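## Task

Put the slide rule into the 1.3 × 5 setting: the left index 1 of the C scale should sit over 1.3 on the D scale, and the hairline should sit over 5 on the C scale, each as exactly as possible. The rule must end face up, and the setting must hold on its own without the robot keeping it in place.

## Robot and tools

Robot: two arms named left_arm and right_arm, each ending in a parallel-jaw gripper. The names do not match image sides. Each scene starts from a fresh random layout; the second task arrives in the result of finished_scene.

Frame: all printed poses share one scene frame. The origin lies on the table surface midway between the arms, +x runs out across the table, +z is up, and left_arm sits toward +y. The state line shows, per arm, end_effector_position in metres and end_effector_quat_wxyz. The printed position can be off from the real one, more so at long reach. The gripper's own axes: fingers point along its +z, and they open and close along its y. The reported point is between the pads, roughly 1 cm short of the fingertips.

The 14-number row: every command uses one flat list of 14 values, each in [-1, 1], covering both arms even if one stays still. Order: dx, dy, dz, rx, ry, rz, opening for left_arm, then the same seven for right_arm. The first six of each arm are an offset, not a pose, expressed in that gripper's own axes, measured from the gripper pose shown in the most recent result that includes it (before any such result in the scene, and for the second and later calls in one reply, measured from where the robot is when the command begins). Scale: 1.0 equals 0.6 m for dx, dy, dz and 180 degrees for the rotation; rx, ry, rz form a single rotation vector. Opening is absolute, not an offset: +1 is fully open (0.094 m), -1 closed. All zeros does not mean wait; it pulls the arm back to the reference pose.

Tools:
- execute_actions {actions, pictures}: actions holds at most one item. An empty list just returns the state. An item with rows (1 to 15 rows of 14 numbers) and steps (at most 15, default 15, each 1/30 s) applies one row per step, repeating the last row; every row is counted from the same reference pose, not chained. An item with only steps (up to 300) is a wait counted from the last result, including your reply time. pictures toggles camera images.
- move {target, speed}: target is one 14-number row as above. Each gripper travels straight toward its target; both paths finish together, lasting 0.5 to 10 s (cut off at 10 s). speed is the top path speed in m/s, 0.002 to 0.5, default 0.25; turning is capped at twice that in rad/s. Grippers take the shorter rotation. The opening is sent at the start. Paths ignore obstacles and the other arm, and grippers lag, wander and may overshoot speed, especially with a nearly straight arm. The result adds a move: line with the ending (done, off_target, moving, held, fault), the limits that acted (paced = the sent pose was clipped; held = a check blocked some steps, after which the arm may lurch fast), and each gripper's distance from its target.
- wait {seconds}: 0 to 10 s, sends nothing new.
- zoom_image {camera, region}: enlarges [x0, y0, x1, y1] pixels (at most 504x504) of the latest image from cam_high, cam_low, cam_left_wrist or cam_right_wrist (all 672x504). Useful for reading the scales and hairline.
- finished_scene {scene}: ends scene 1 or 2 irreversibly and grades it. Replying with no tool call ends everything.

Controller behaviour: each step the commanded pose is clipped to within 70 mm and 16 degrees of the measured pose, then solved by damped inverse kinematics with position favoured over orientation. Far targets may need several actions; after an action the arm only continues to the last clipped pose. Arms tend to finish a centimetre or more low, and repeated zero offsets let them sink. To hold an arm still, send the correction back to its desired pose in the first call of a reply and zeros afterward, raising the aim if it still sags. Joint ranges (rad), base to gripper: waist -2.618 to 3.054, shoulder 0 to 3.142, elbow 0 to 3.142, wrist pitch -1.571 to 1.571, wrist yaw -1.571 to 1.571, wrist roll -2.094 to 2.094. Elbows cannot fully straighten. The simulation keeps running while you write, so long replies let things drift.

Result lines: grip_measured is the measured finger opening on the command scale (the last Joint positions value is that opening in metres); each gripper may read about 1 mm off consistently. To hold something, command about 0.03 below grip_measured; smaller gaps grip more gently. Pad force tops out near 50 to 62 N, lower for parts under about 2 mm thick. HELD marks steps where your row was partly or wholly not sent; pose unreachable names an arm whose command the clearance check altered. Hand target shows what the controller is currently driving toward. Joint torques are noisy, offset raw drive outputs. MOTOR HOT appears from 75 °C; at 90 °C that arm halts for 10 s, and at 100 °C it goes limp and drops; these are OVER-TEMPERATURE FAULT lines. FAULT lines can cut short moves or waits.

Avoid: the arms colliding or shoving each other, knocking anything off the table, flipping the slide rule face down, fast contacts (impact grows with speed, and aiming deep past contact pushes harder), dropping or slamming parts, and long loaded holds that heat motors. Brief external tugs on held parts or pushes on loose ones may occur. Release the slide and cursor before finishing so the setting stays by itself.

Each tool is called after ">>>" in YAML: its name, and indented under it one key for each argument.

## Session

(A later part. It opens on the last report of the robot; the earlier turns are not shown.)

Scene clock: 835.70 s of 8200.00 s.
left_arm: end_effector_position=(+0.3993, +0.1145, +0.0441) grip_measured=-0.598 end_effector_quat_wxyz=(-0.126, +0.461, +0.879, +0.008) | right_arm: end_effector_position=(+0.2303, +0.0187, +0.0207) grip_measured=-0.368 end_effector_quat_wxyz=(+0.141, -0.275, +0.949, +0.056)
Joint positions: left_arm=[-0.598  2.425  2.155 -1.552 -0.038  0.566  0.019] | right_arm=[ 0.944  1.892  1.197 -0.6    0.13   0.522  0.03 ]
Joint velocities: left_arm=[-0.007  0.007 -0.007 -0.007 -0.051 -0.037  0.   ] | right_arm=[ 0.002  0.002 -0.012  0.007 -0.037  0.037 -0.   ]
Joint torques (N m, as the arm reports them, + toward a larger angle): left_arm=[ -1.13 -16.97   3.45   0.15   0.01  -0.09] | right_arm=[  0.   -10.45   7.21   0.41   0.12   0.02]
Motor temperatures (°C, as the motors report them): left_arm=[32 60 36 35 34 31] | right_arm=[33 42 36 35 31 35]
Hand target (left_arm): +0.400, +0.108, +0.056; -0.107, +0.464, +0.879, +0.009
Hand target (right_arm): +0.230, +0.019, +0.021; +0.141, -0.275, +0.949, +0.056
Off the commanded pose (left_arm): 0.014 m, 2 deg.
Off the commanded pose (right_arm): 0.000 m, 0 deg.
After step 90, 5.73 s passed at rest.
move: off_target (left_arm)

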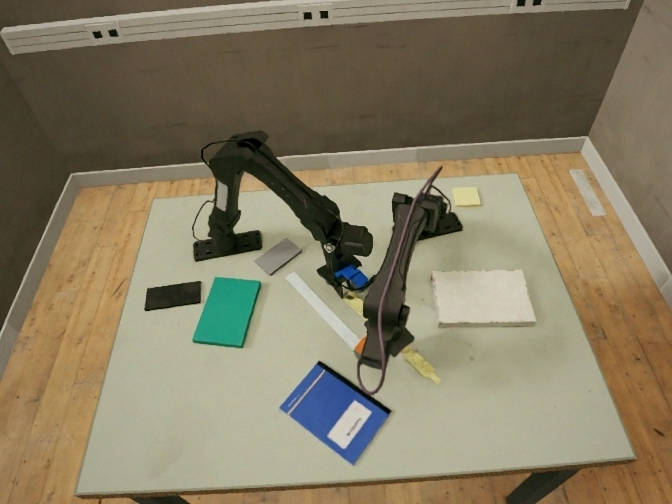

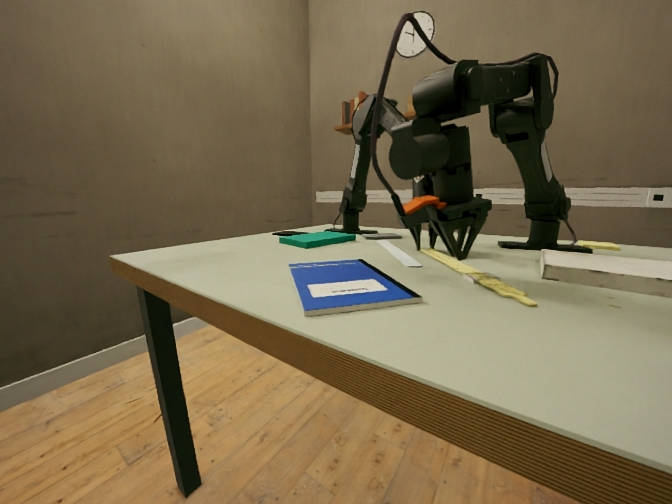

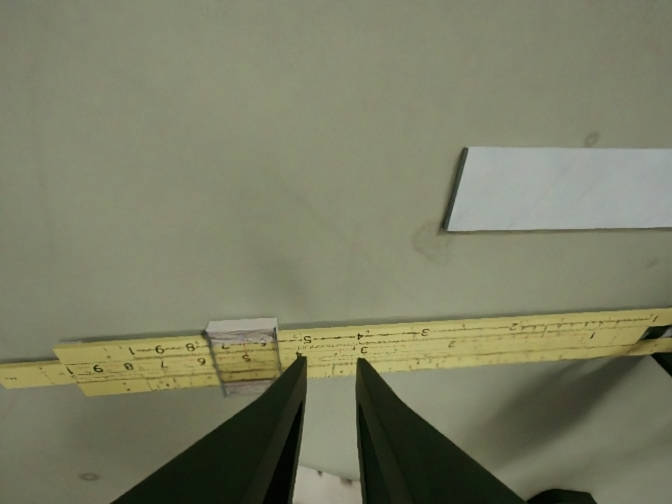

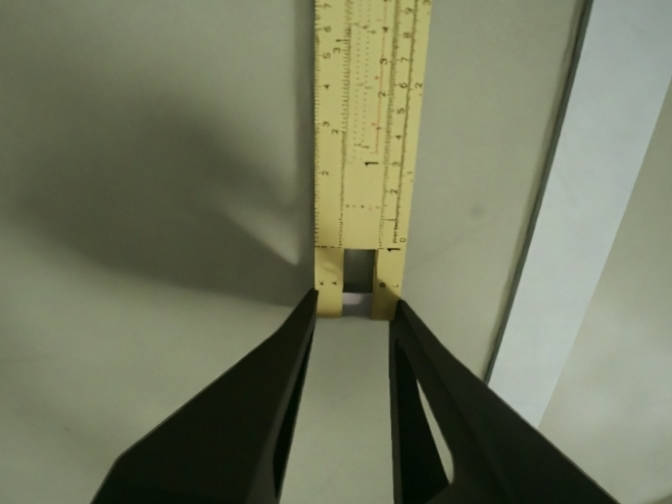

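>>> move:
  target: [-0.013,-0.008,-0.012,0,0,0,-0.6,0,0,0,0,0,0,-0.41]
  speed: 0.05

Scene clock: 842.03 s of 8200.00 s.
left_arm: end_effector_position=(+0.3985, +0.1100, +0.0403) grip_measured=-0.598 end_effector_quat_wxyz=(-0.133, +0.461, +0.877, +0.009) | right_arm: end_effector_position=(+0.2303, +0.0187, +0.0207) grip_measured=-0.368 end_effector_quat_wxyz=(+0.141, -0.275, +0.949, +0.056)
Joint positions: left_arm=[-0.609  2.451  2.184 -1.569 -0.038  0.557  0.019] | right_arm=[ 0.944  1.892  1.197 -0.6    0.13   0.522  0.03 ]
Joint velocities: left_arm=[-0.012 -0.022 -0.027  0.022 -0.066 -0.022  0.001] | right_arm=[ 0.002 -0.012 -0.002 -0.022 -0.081 -0.007 -0.001]
Joint torques (N m, as the arm reports them, + toward a larger angle): left_arm=[ -0.64 -15.06   5.53  -0.07   0.03  -0.06] | right_arm=[  0.06 -10.44   7.06   0.41   0.07   0.01]
Motor temperatures (°C, as the motors report them): left_arm=[32 61 36 35 34 31] | right_arm=[33 42 36 35 31 35]
Hand target (left_arm): +0.401, +0.105, +0.050; -0.121, +0.461, +0.879, +0.008
Hand target (right_arm): +0.230, +0.019, +0.021; +0.141, -0.275, +0.949, +0.056
Off the commanded pose (left_arm): 0.011 m, 1 deg.
Off the commanded pose (right_arm): 0.000 m, 0 deg.
joint sent to its limit (left arm) — the command would take joint 4 (wrist pitch) past its lower limit, so that joint was sent only as far as its limit.
After step 90, 2.57 s passed at rest.
move: off_target (left_arm)

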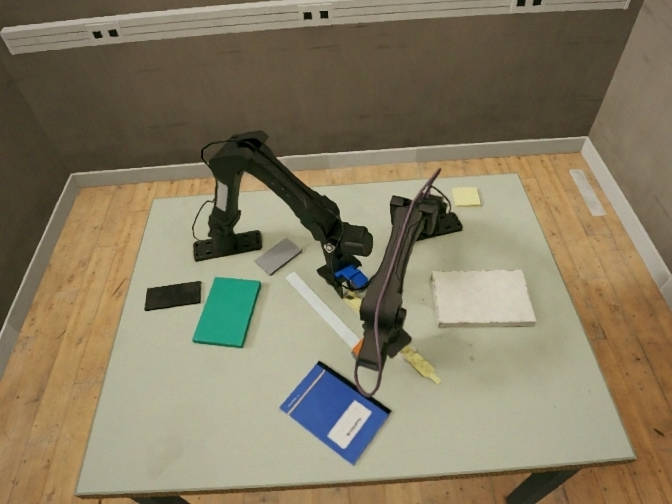

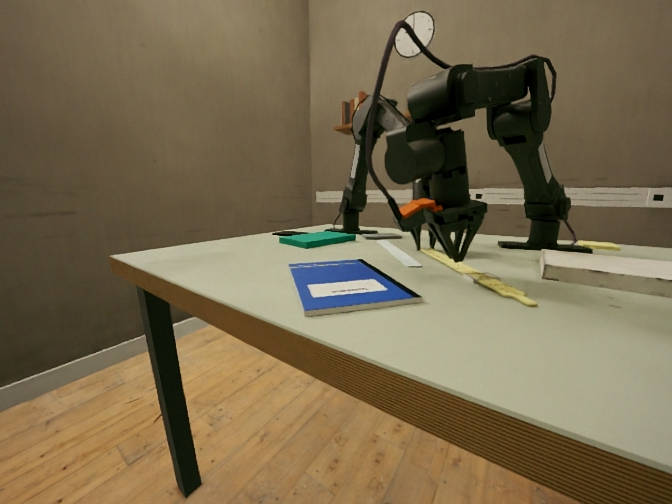

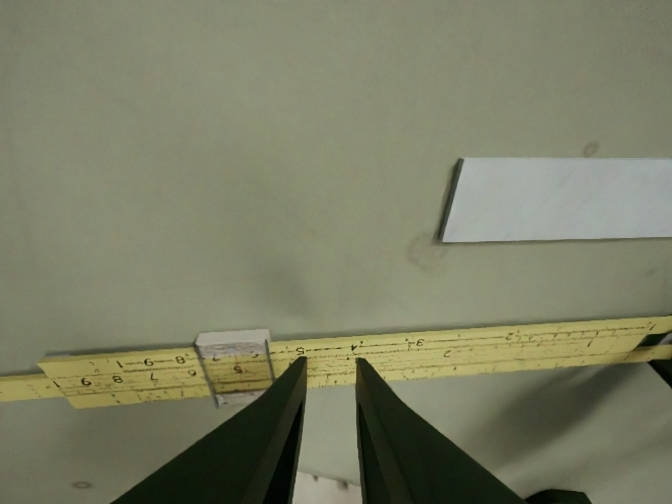

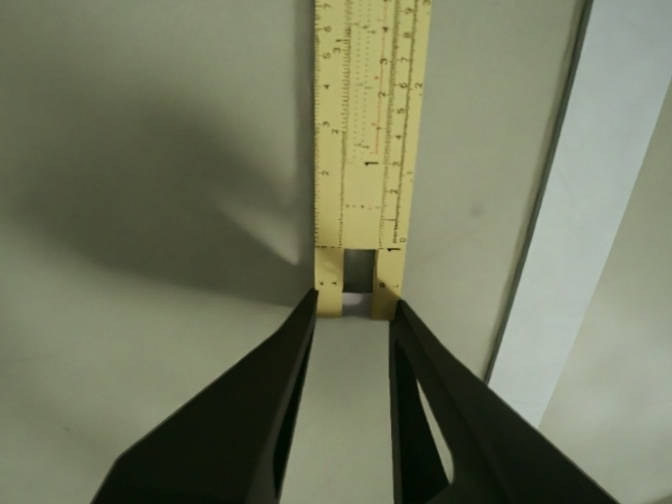

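>>> move:
  target: [-0.014,0.004,0.027,0,0,0,-0.6,0,0,0,0,0,0,-0.41]
  speed: 0.04

Scene clock: 846.97 s of 8200.00 s.
left_arm: end_effector_position=(+0.4007, +0.1091, +0.0205) grip_measured=-0.598 end_effector_quat_wxyz=(-0.140, +0.460, +0.877, +0.008) | right_arm: end_effector_position=(+0.2303, +0.0187, +0.0207) grip_measured=-0.368 end_effector_quat_wxyz=(+0.141, -0.275, +0.949, +0.056)
Joint positions: left_arm=[-0.609  2.489  2.17  -1.53  -0.038  0.556  0.019] | right_arm=[ 0.944  1.892  1.197 -0.6    0.13   0.522  0.03 ]
Joint velocities: left_arm=[-0.007 -0.002 -0.002 -0.007 -0.037  0.081 -0.001] | right_arm=[ 0.017 -0.007  0.002 -0.051 -0.037 -0.066 -0.   ]
Joint torques (N m, as the arm reports them, + toward a larger angle): left_arm=[ -0.4  -15.15   3.22   0.06  -0.02  -0.01] | right_arm=[ -0.01 -10.57   7.12   0.42   0.04   0.  ]
Motor temperatures (°C, as the motors report them): left_arm=[32 61 36 35 34 31] | right_arm=[33 42 36 35 31 35]
Hand target (left_arm): +0.402, +0.107, +0.022; -0.134, +0.461, +0.877, +0.009
Hand target (right_arm): +0.230, +0.019, +0.021; +0.141, -0.275, +0.949, +0.056
Off the commanded pose (left_arm): 0.003 m, 1 deg.
Off the commanded pose (right_arm): 0.000 m, 0 deg.
After step 90, 1.13 s passed at rest.
move: done

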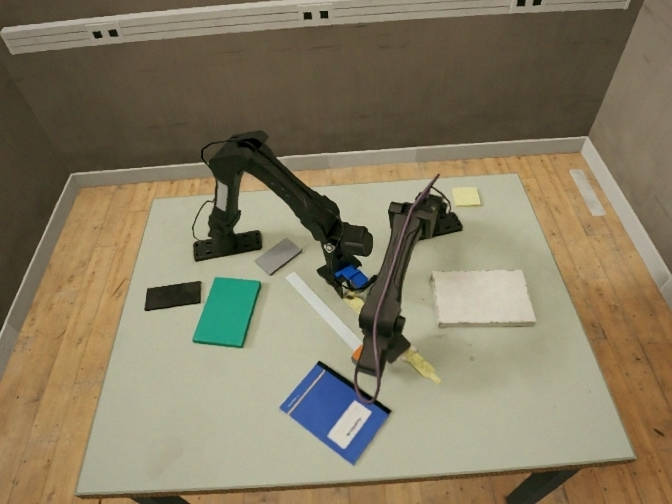

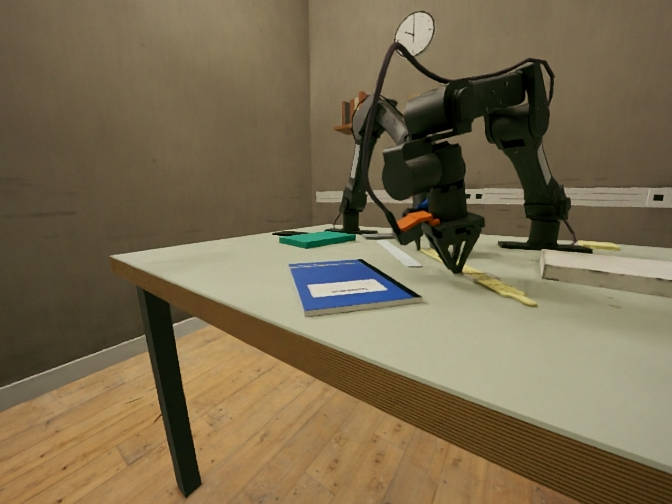

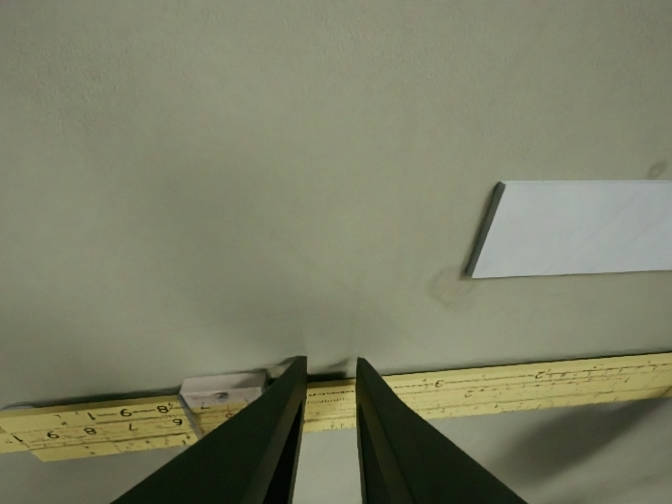

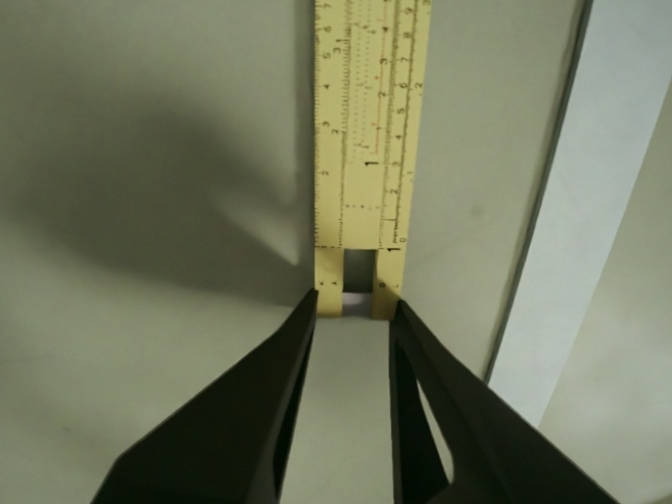

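>>> move:
  target: [0,0,-0.002,0,0,0,-0.3,0,0,0,0,0,0,-0.41]
  speed: 0.02

>>> zoom_image:
  camera: "cam_left_wrist"
  region: [160,340,320,460]

Scene clock: 850.33 s of 8200.00 s.
left_arm: end_effector_position=(+0.4009, +0.1090, +0.0204) grip_measured=-0.302 end_effector_quat_wxyz=(-0.139, +0.460, +0.877, +0.008) | right_arm: end_effector_position=(+0.2303, +0.0187, +0.0207) grip_measured=-0.368 end_effector_quat_wxyz=(+0.141, -0.275, +0.949, +0.056)
Joint positions: left_arm=[-0.609  2.489  2.17  -1.529 -0.038  0.556  0.033] | right_arm=[ 0.944  1.892  1.197 -0.6    0.13   0.522  0.03 ]
Joint velocities: left_arm=[-0.032 -0.007 -0.017 -0.066 -0.007  0.037 -0.001] | right_arm=[ 0.002 -0.002 -0.007 -0.037 -0.081 -0.095 -0.   ]
Joint torques (N m, as the arm reports them, + toward a larger angle): left_arm=[ -0.05 -14.39   3.98  -0.06  -0.02   0.  ] | right_arm=[  0.35 -10.42   7.17   0.42   0.06  -0.02]
Motor temperatures (°C, as the motors report them): left_arm=[32 61 36 35 34 31] | right_arm=[33 42 36 35 31 35]
Hand target (left_arm): +0.401, +0.109, +0.022; -0.140, +0.460, +0.877, +0.008
Hand target (right_arm): +0.230, +0.019, +0.021; +0.141, -0.275, +0.949, +0.056
Off the commanded pose (left_arm): 0.001 m, 0 deg.
Off the commanded pose (right_arm): 0.000 m, 0 deg.
move: done

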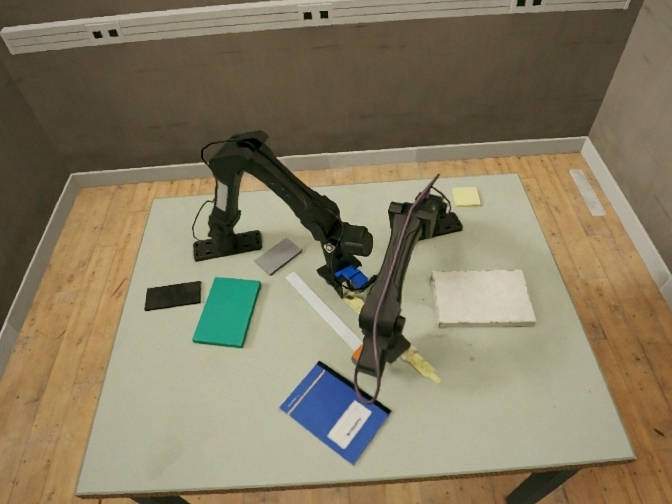

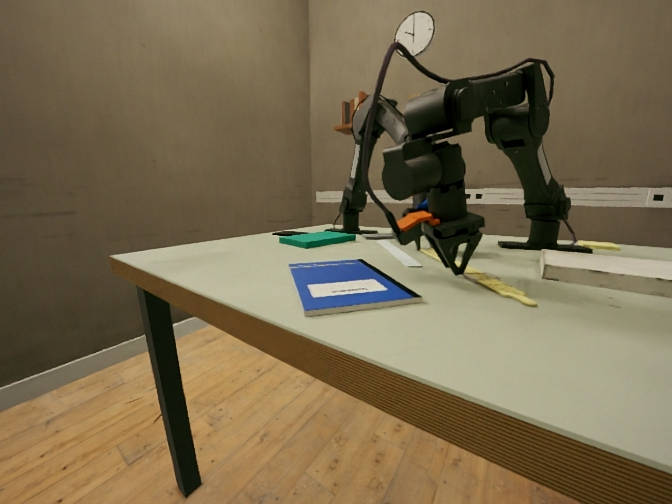

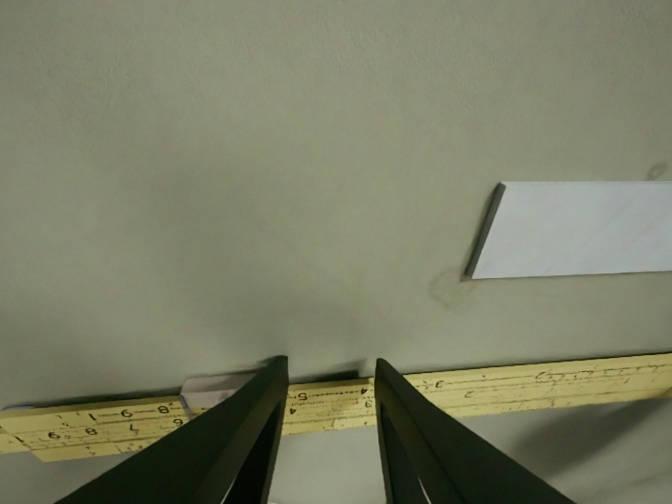

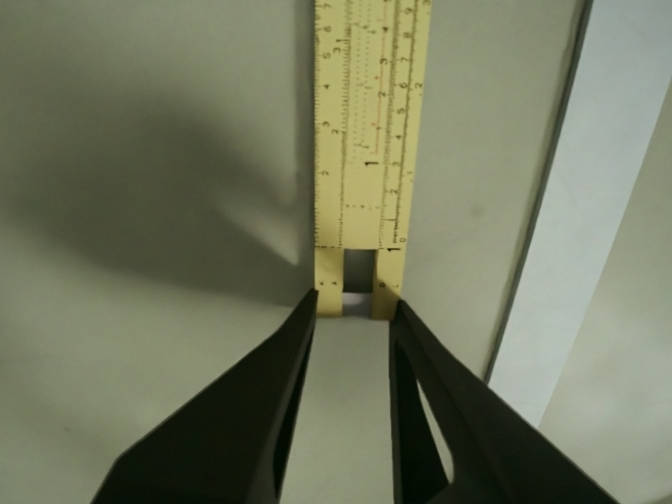

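Region (160, 340, 320, 460) of cam_left_wrist's 672x504 image, scaled by 3.150, with more detail than that image has; it fills the top 378 rows of this view, and the rest is white.

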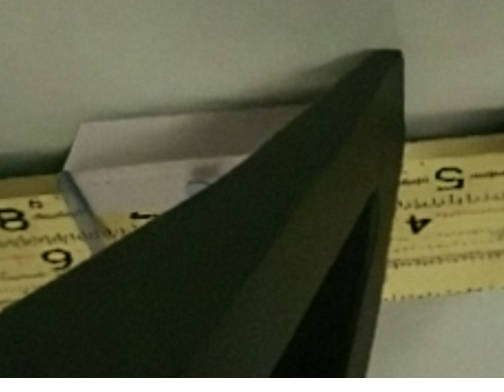

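>>> move:
  target: [0,0,-0.002,0,0,0,-0.24,0,0,0,0,0,0,-0.41]
  speed: 0.02

>>> zoom_image:
  camera: "cam_left_wrist"
  region: [160,340,320,460]

Scene clock: 852.87 s of 8200.00 s.
left_arm: end_effector_position=(+0.4009, +0.1090, +0.0204) grip_measured=-0.242 end_effector_quat_wxyz=(-0.139, +0.460, +0.877, +0.008) | right_arm: end_effector_position=(+0.2303, +0.0187, +0.0207) grip_measured=-0.368 end_effector_quat_wxyz=(+0.141, -0.275, +0.949, +0.056)
Joint positions: left_arm=[-0.609  2.489  2.17  -1.529 -0.038  0.556  0.036] | right_arm=[ 0.944  1.892  1.197 -0.6    0.13   0.522  0.03 ]
Joint velocities: left_arm=[-0.017 -0.007  0.007 -0.022  0.037  0.007 -0.   ] | right_arm=[ 0.007  0.022  0.002 -0.051  0.037 -0.037 -0.001]
Joint torques (N m, as the arm reports them, + toward a larger angle): left_arm=[  0.02 -14.35   4.14  -0.08   0.    -0.03] | right_arm=[ -0.17 -10.39   7.23   0.43   0.04  -0.02]
Motor temperatures (°C, as the motors report them): left_arm=[32 60 36 35 34 31] | right_arm=[33 42 36 35 31 35]
Hand target (left_arm): +0.401, +0.109, +0.022; -0.139, +0.460, +0.877, +0.008
Hand target (right_arm): +0.230, +0.019, +0.021; +0.141, -0.275, +0.949, +0.056
Off the commanded pose (left_arm): 0.001 m, 0 deg.
Off the commanded pose (right_arm): 0.000 m, 0 deg.
move: done

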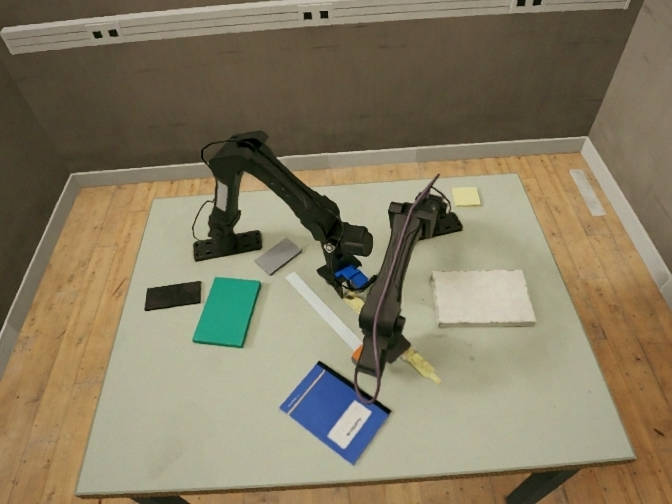

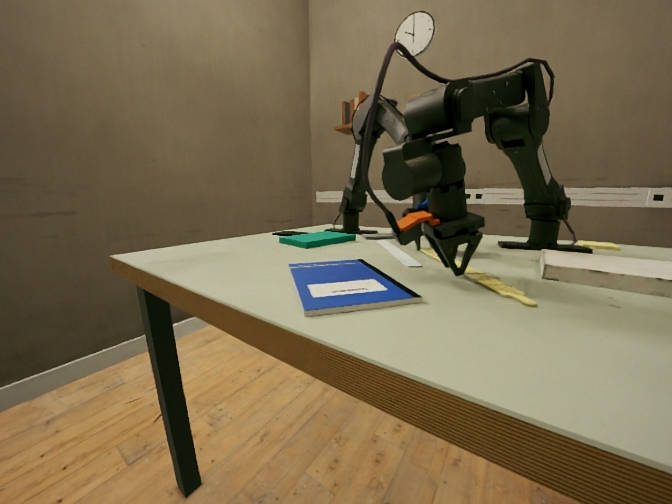

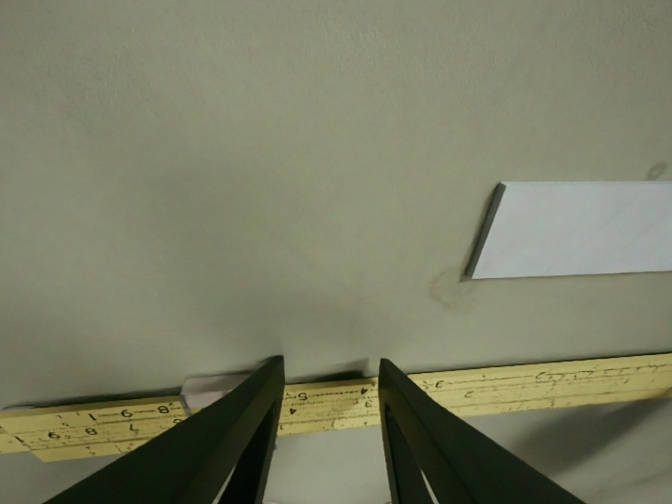

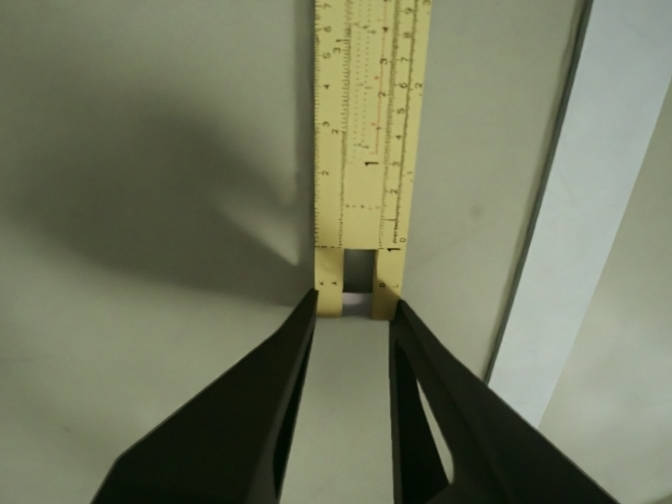

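Region (160, 340, 320, 460) of cam_left_wrist's 672x504 image, scaled by 3.150, with more detail than that image has; it fills the top 378 rows of this view, and the rest is white.

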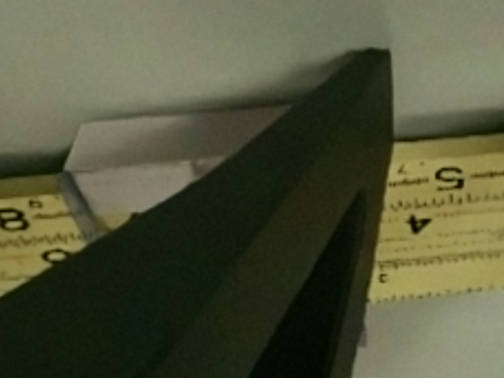

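>>> move:
  target: [0,0,-0.002,0,0,0,-0.21,0,0,0,0,0,0,-0.41]
  speed: 0.02

>>> zoom_image:
  camera: "cam_left_wrist"
  region: [160,340,320,460]

Scene clock: 855.40 s of 8200.00 s.
left_arm: end_effector_position=(+0.4009, +0.1090, +0.0204) grip_measured=-0.212 end_effector_quat_wxyz=(-0.139, +0.460, +0.877, +0.008) | right_arm: end_effector_position=(+0.2303, +0.0187, +0.0207) grip_measured=-0.368 end_effector_quat_wxyz=(+0.141, -0.275, +0.949, +0.056)
Joint positions: left_arm=[-0.609  2.489  2.17  -1.529 -0.038  0.556  0.037] | right_arm=[ 0.944  1.892  1.197 -0.6    0.13   0.522  0.03 ]
Joint velocities: left_arm=[-0.017 -0.022 -0.007 -0.022 -0.007 -0.022  0.   ] | right_arm=[-0.007  0.027 -0.002 -0.007 -0.051 -0.037 -0.001]
Joint torques (N m, as the arm reports them, + toward a larger angle): left_arm=[  0.   -14.37   4.05  -0.08   0.     0.  ] | right_arm=[ -0.33 -10.59   7.26   0.41   0.14  -0.03]
Motor temperatures (°C, as the motors report them): left_arm=[32 60 36 35 34 31] | right_arm=[33 42 36 35 31 35]
Hand target (left_arm): +0.401, +0.109, +0.022; -0.139, +0.460, +0.877, +0.008
Hand target (right_arm): +0.230, +0.019, +0.021; +0.141, -0.275, +0.949, +0.056
Off the commanded pose (left_arm): 0.001 m, 0 deg.
Off the commanded pose (right_arm): 0.000 m, 0 deg.
move: done

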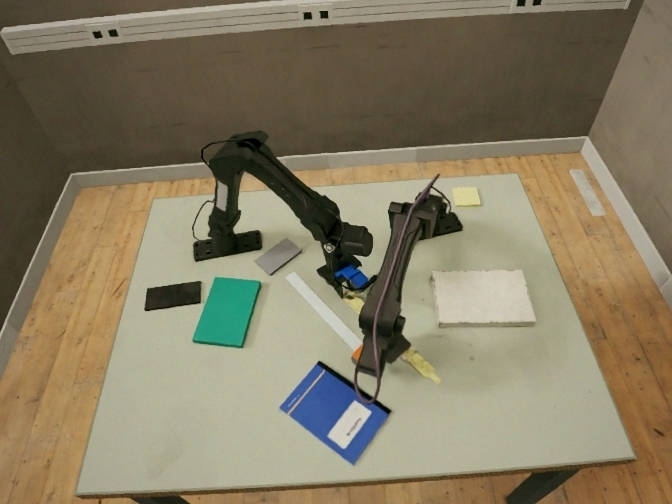

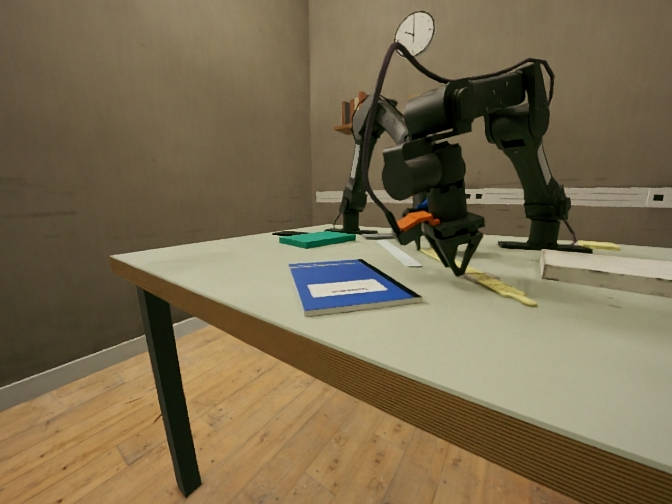

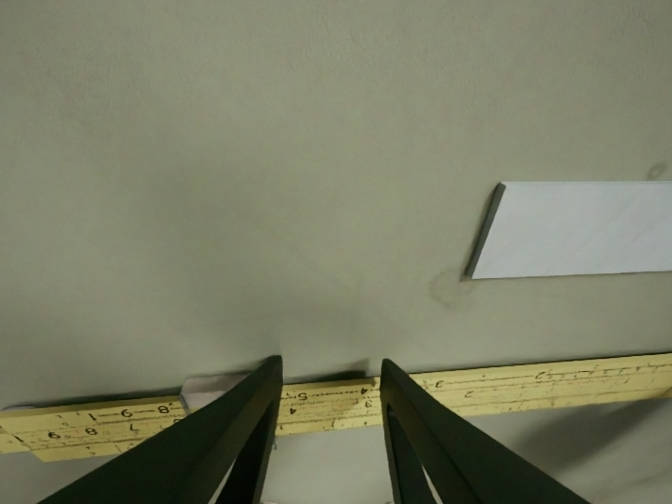

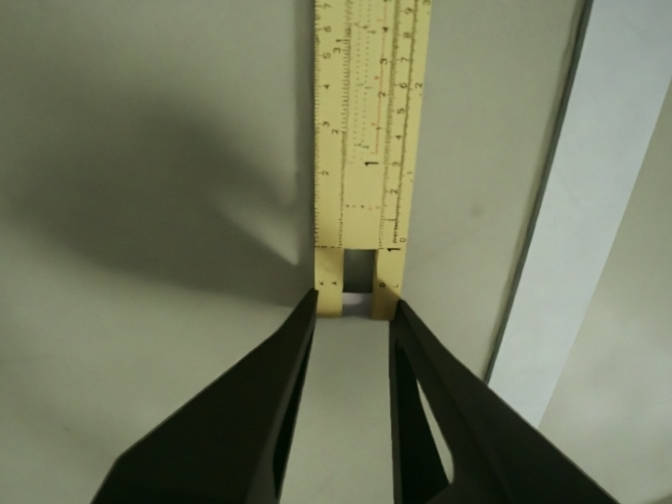

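Region (160, 340, 320, 460) of cam_left_wrist's 672x504 image, scaled by 3.150, with more detail than that image has; it fills the top 378 rows of this view, and the rest is white.

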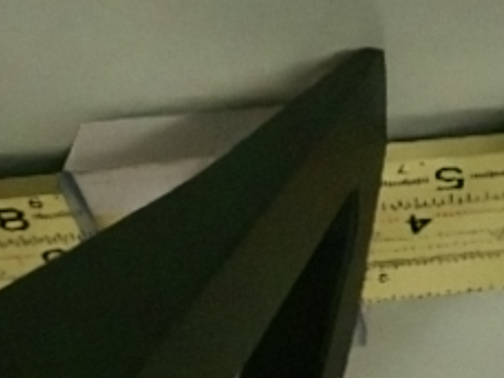

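>>> move:
  target: [0,0,-0.002,0,0,0,-0.18,0,0,0,0,0,0,-0.41]
  speed: 0.02

>>> zoom_image:
  camera: "cam_left_wrist"
  region: [160,340,320,460]

Scene clock: 857.63 s of 8200.00 s.
left_arm: end_effector_position=(+0.4009, +0.1090, +0.0204) grip_measured=-0.182 end_effector_quat_wxyz=(-0.139, +0.460, +0.877, +0.008) | right_arm: end_effector_position=(+0.2303, +0.0187, +0.0207) grip_measured=-0.368 end_effector_quat_wxyz=(+0.141, -0.275, +0.949, +0.056)
Joint positions: left_arm=[-0.609  2.489  2.17  -1.529 -0.038  0.556  0.038] | right_arm=[ 0.944  1.892  1.197 -0.6    0.13   0.522  0.03 ]
Joint velocities: left_arm=[-0.007  0.002  0.017 -0.051  0.022 -0.007  0.   ] | right_arm=[-0.002 -0.002 -0.007 -0.095 -0.007  0.051 -0.   ]
Joint torques (N m, as the arm reports them, + toward a larger angle): left_arm=[  0.07 -14.3    4.16  -0.05   0.02  -0.01] | right_arm=[  0.14 -10.46   7.15   0.44   0.04   0.  ]
Motor temperatures (°C, as the motors report them): left_arm=[32 60 36 35 34 31] | right_arm=[33 42 36 35 31 35]
Hand target (left_arm): +0.401, +0.109, +0.022; -0.139, +0.460, +0.877, +0.008
Hand target (right_arm): +0.230, +0.019, +0.021; +0.141, -0.275, +0.949, +0.056
Off the commanded pose (left_arm): 0.001 m, 0 deg.
Off the commanded pose (right_arm): 0.000 m, 0 deg.
move: done

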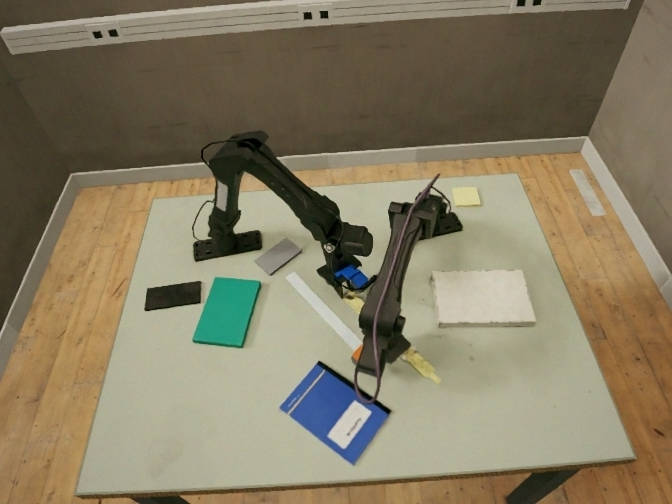

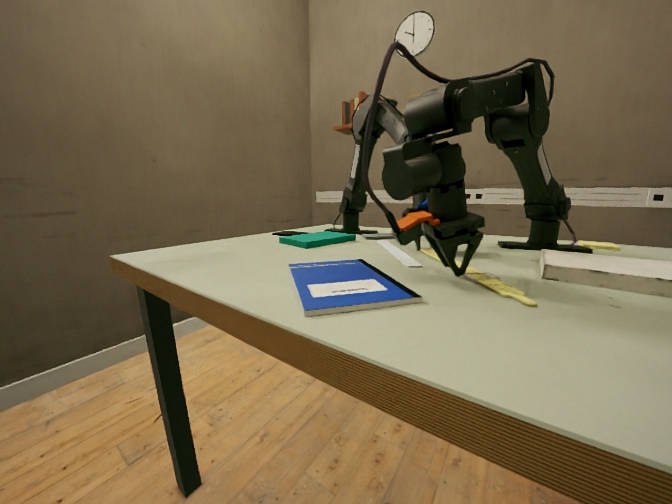

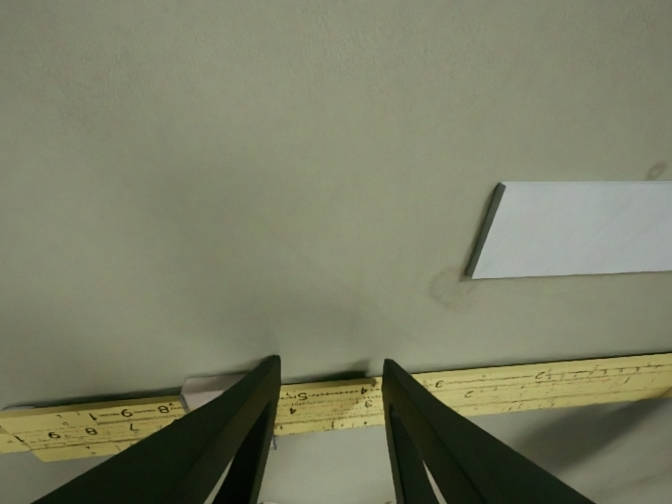

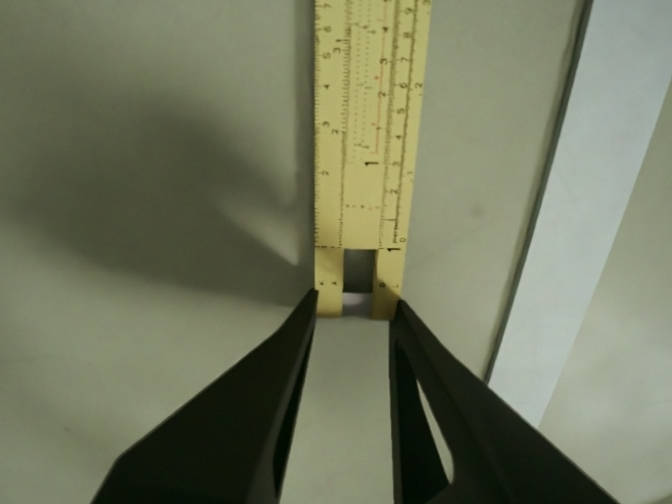

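Region (160, 340, 320, 460) of cam_left_wrist's 672x504 image, scaled by 3.150, with more detail than that image has; it fills the top 378 rows of this view, and the rest is white.

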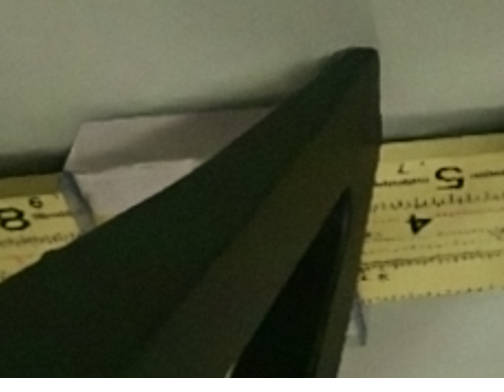

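>>> move:
  target: [0,0,-0.002,0,0,0,-0.15,0,0,0,0,0,0,-0.41]
  speed: 0.02

>>> zoom_image:
  camera: "cam_left_wrist"
  region: [160,340,320,460]

Scene clock: 860.50 s of 8200.00 s.
left_arm: end_effector_position=(+0.4009, +0.1090, +0.0204) grip_measured=-0.152 end_effector_quat_wxyz=(-0.139, +0.460, +0.877, +0.008) | right_arm: end_effector_position=(+0.2303, +0.0187, +0.0207) grip_measured=-0.368 end_effector_quat_wxyz=(+0.141, -0.275, +0.949, +0.056)
Joint positions: left_arm=[-0.609  2.489  2.17  -1.529 -0.038  0.556  0.04 ] | right_arm=[ 0.944  1.892  1.197 -0.6    0.13   0.522  0.03 ]
Joint velocities: left_arm=[-0.017 -0.002 -0.007 -0.037  0.037 -0.037 -0.   ] | right_arm=[-0.017 -0.012 -0.002  0.007  0.037  0.037 -0.   ]
Joint torques (N m, as the arm reports them, + toward a larger angle): left_arm=[  0.02 -14.34   4.11  -0.06   0.05   0.  ] | right_arm=[  0.07 -10.58   7.16   0.42   0.14  -0.05]
Motor temperatures (°C, as the motors report them): left_arm=[32 60 36 35 34 31] | right_arm=[33 42 36 35 31 35]
Hand target (left_arm): +0.401, +0.109, +0.022; -0.139, +0.460, +0.877, +0.008
Hand target (right_arm): +0.230, +0.019, +0.021; +0.141, -0.275, +0.949, +0.056
Off the commanded pose (left_arm): 0.001 m, 0 deg.
Off the commanded pose (right_arm): 0.000 m, 0 deg.
move: done

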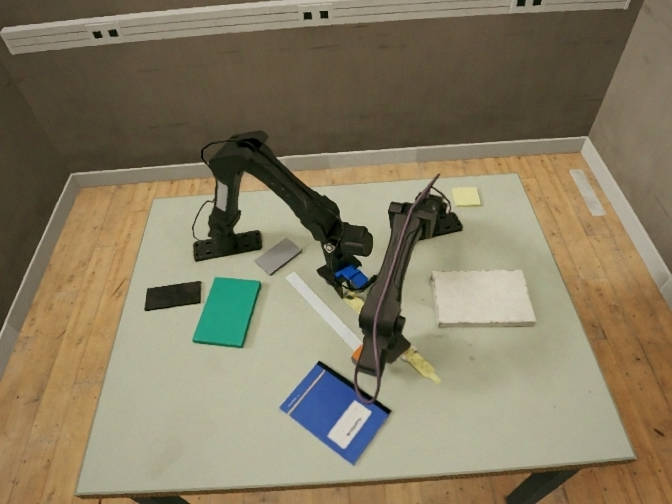

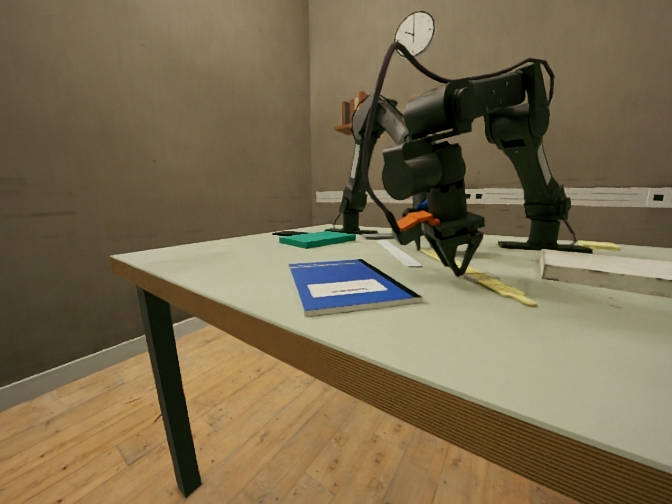

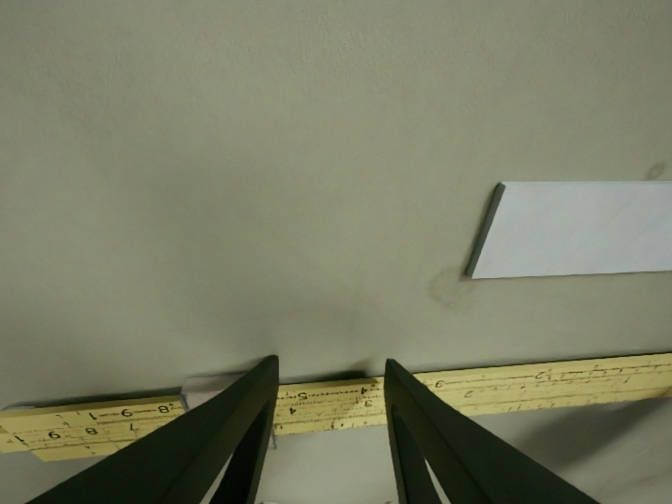

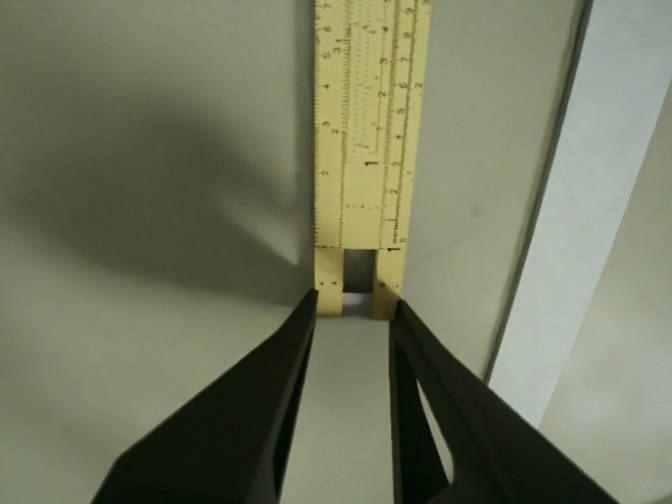

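Region (160, 340, 320, 460) of cam_left_wrist's 672x504 image, scaled by 3.150, with more detail than that image has; it fills the top 378 rows of this view, and the rest is white.

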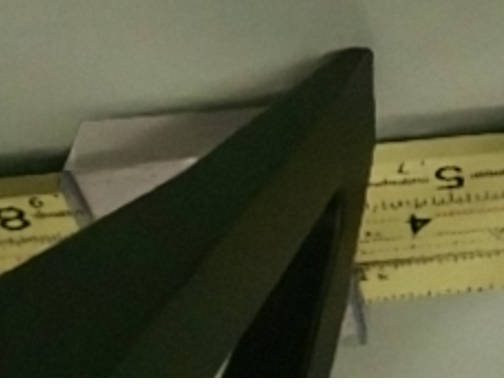

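>>> move:
  target: [0.010,0,0.002,0,0,0,-0.4,0,0,0,0,0,0,-0.41]
  speed: 0.02

>>> zoom_image:
  camera: "cam_left_wrist"
  region: [160,340,320,460]

Scene clock: 866.77 s of 8200.00 s.
left_arm: end_effector_position=(+0.3981, +0.1105, +0.0190) grip_measured=-0.398 end_effector_quat_wxyz=(-0.140, +0.460, +0.877, +0.009) | right_arm: end_effector_position=(+0.2302, +0.0187, +0.0206) grip_measured=-0.368 end_effector_quat_wxyz=(+0.141, -0.275, +0.949, +0.056)
Joint positions: left_arm=[-0.609  2.475  2.138 -1.514 -0.039  0.556  0.028] | right_arm=[ 0.944  1.892  1.197 -0.6    0.129  0.522  0.03 ]
Joint velocities: left_arm=[-0.002 -0.017 -0.022 -0.022  0.007 -0.022 -0.001] | right_arm=[-0.012 -0.012 -0.002  0.066 -0.022  0.007  0.001]
Joint torques (N m, as the arm reports them, + toward a larger angle): left_arm=[  0.71 -15.65   2.11   0.08  -0.01   0.09] | right_arm=[  0.09 -10.58   7.02   0.45   0.11   0.02]
Motor temperatures (°C, as the motors report them): left_arm=[32 60 36 35 34 31] | right_arm=[33 42 36 35 31 35]
Hand target (left_arm): +0.397, +0.114, +0.021; -0.140, +0.460, +0.877, +0.008
Hand target (right_arm): +0.230, +0.019, +0.021; +0.141, -0.275, +0.949, +0.056
Off the commanded pose (left_arm): 0.004 m, 0 deg.
Off the commanded pose (right_arm): 0.000 m, 0 deg.
After step 90, 2.57 s passed at rest.
move: done

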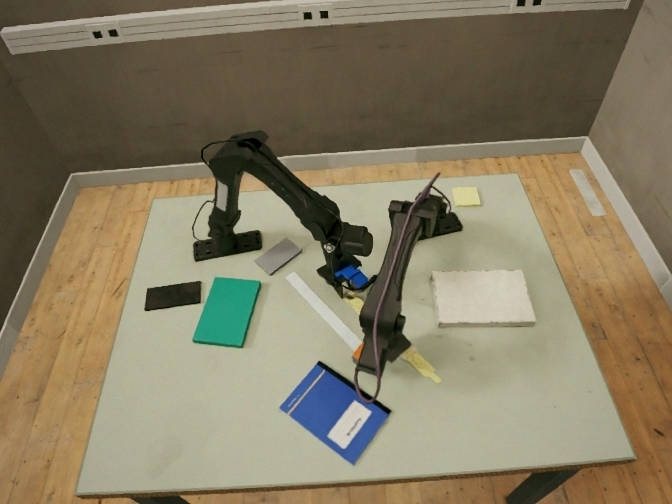

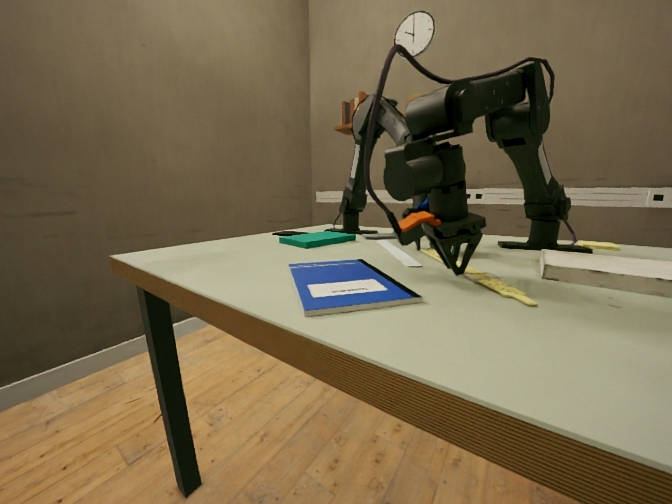

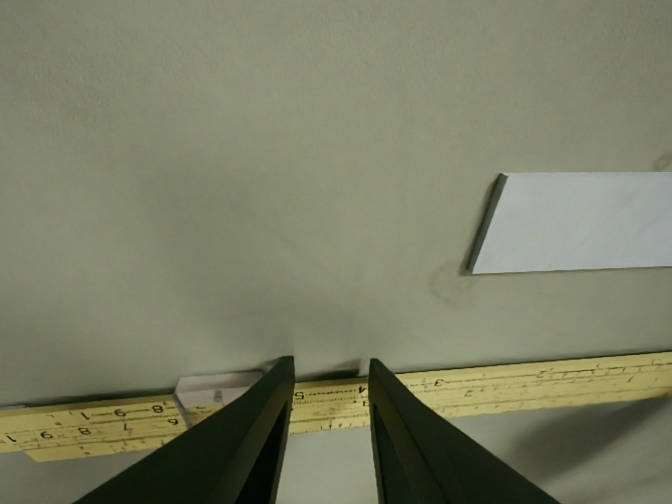

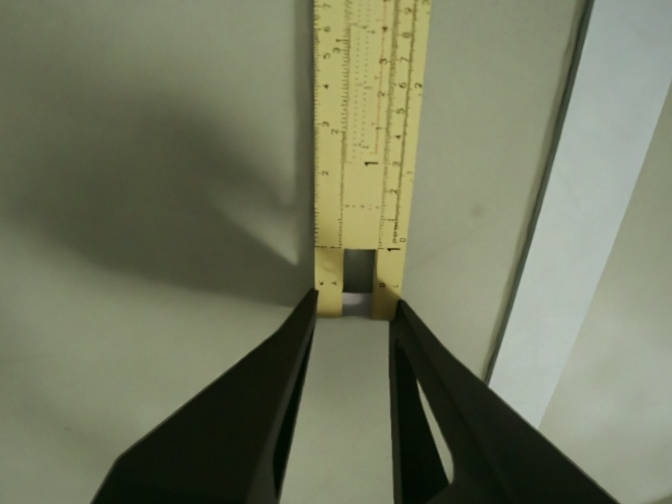

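Region (160, 340, 320, 460) of cam_left_wrist's 672x504 image, scaled by 3.150, with more detail than that image has; it fills the top 378 rows of this view, and the rest is white.

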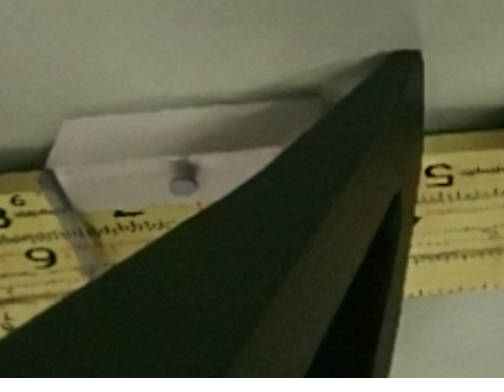

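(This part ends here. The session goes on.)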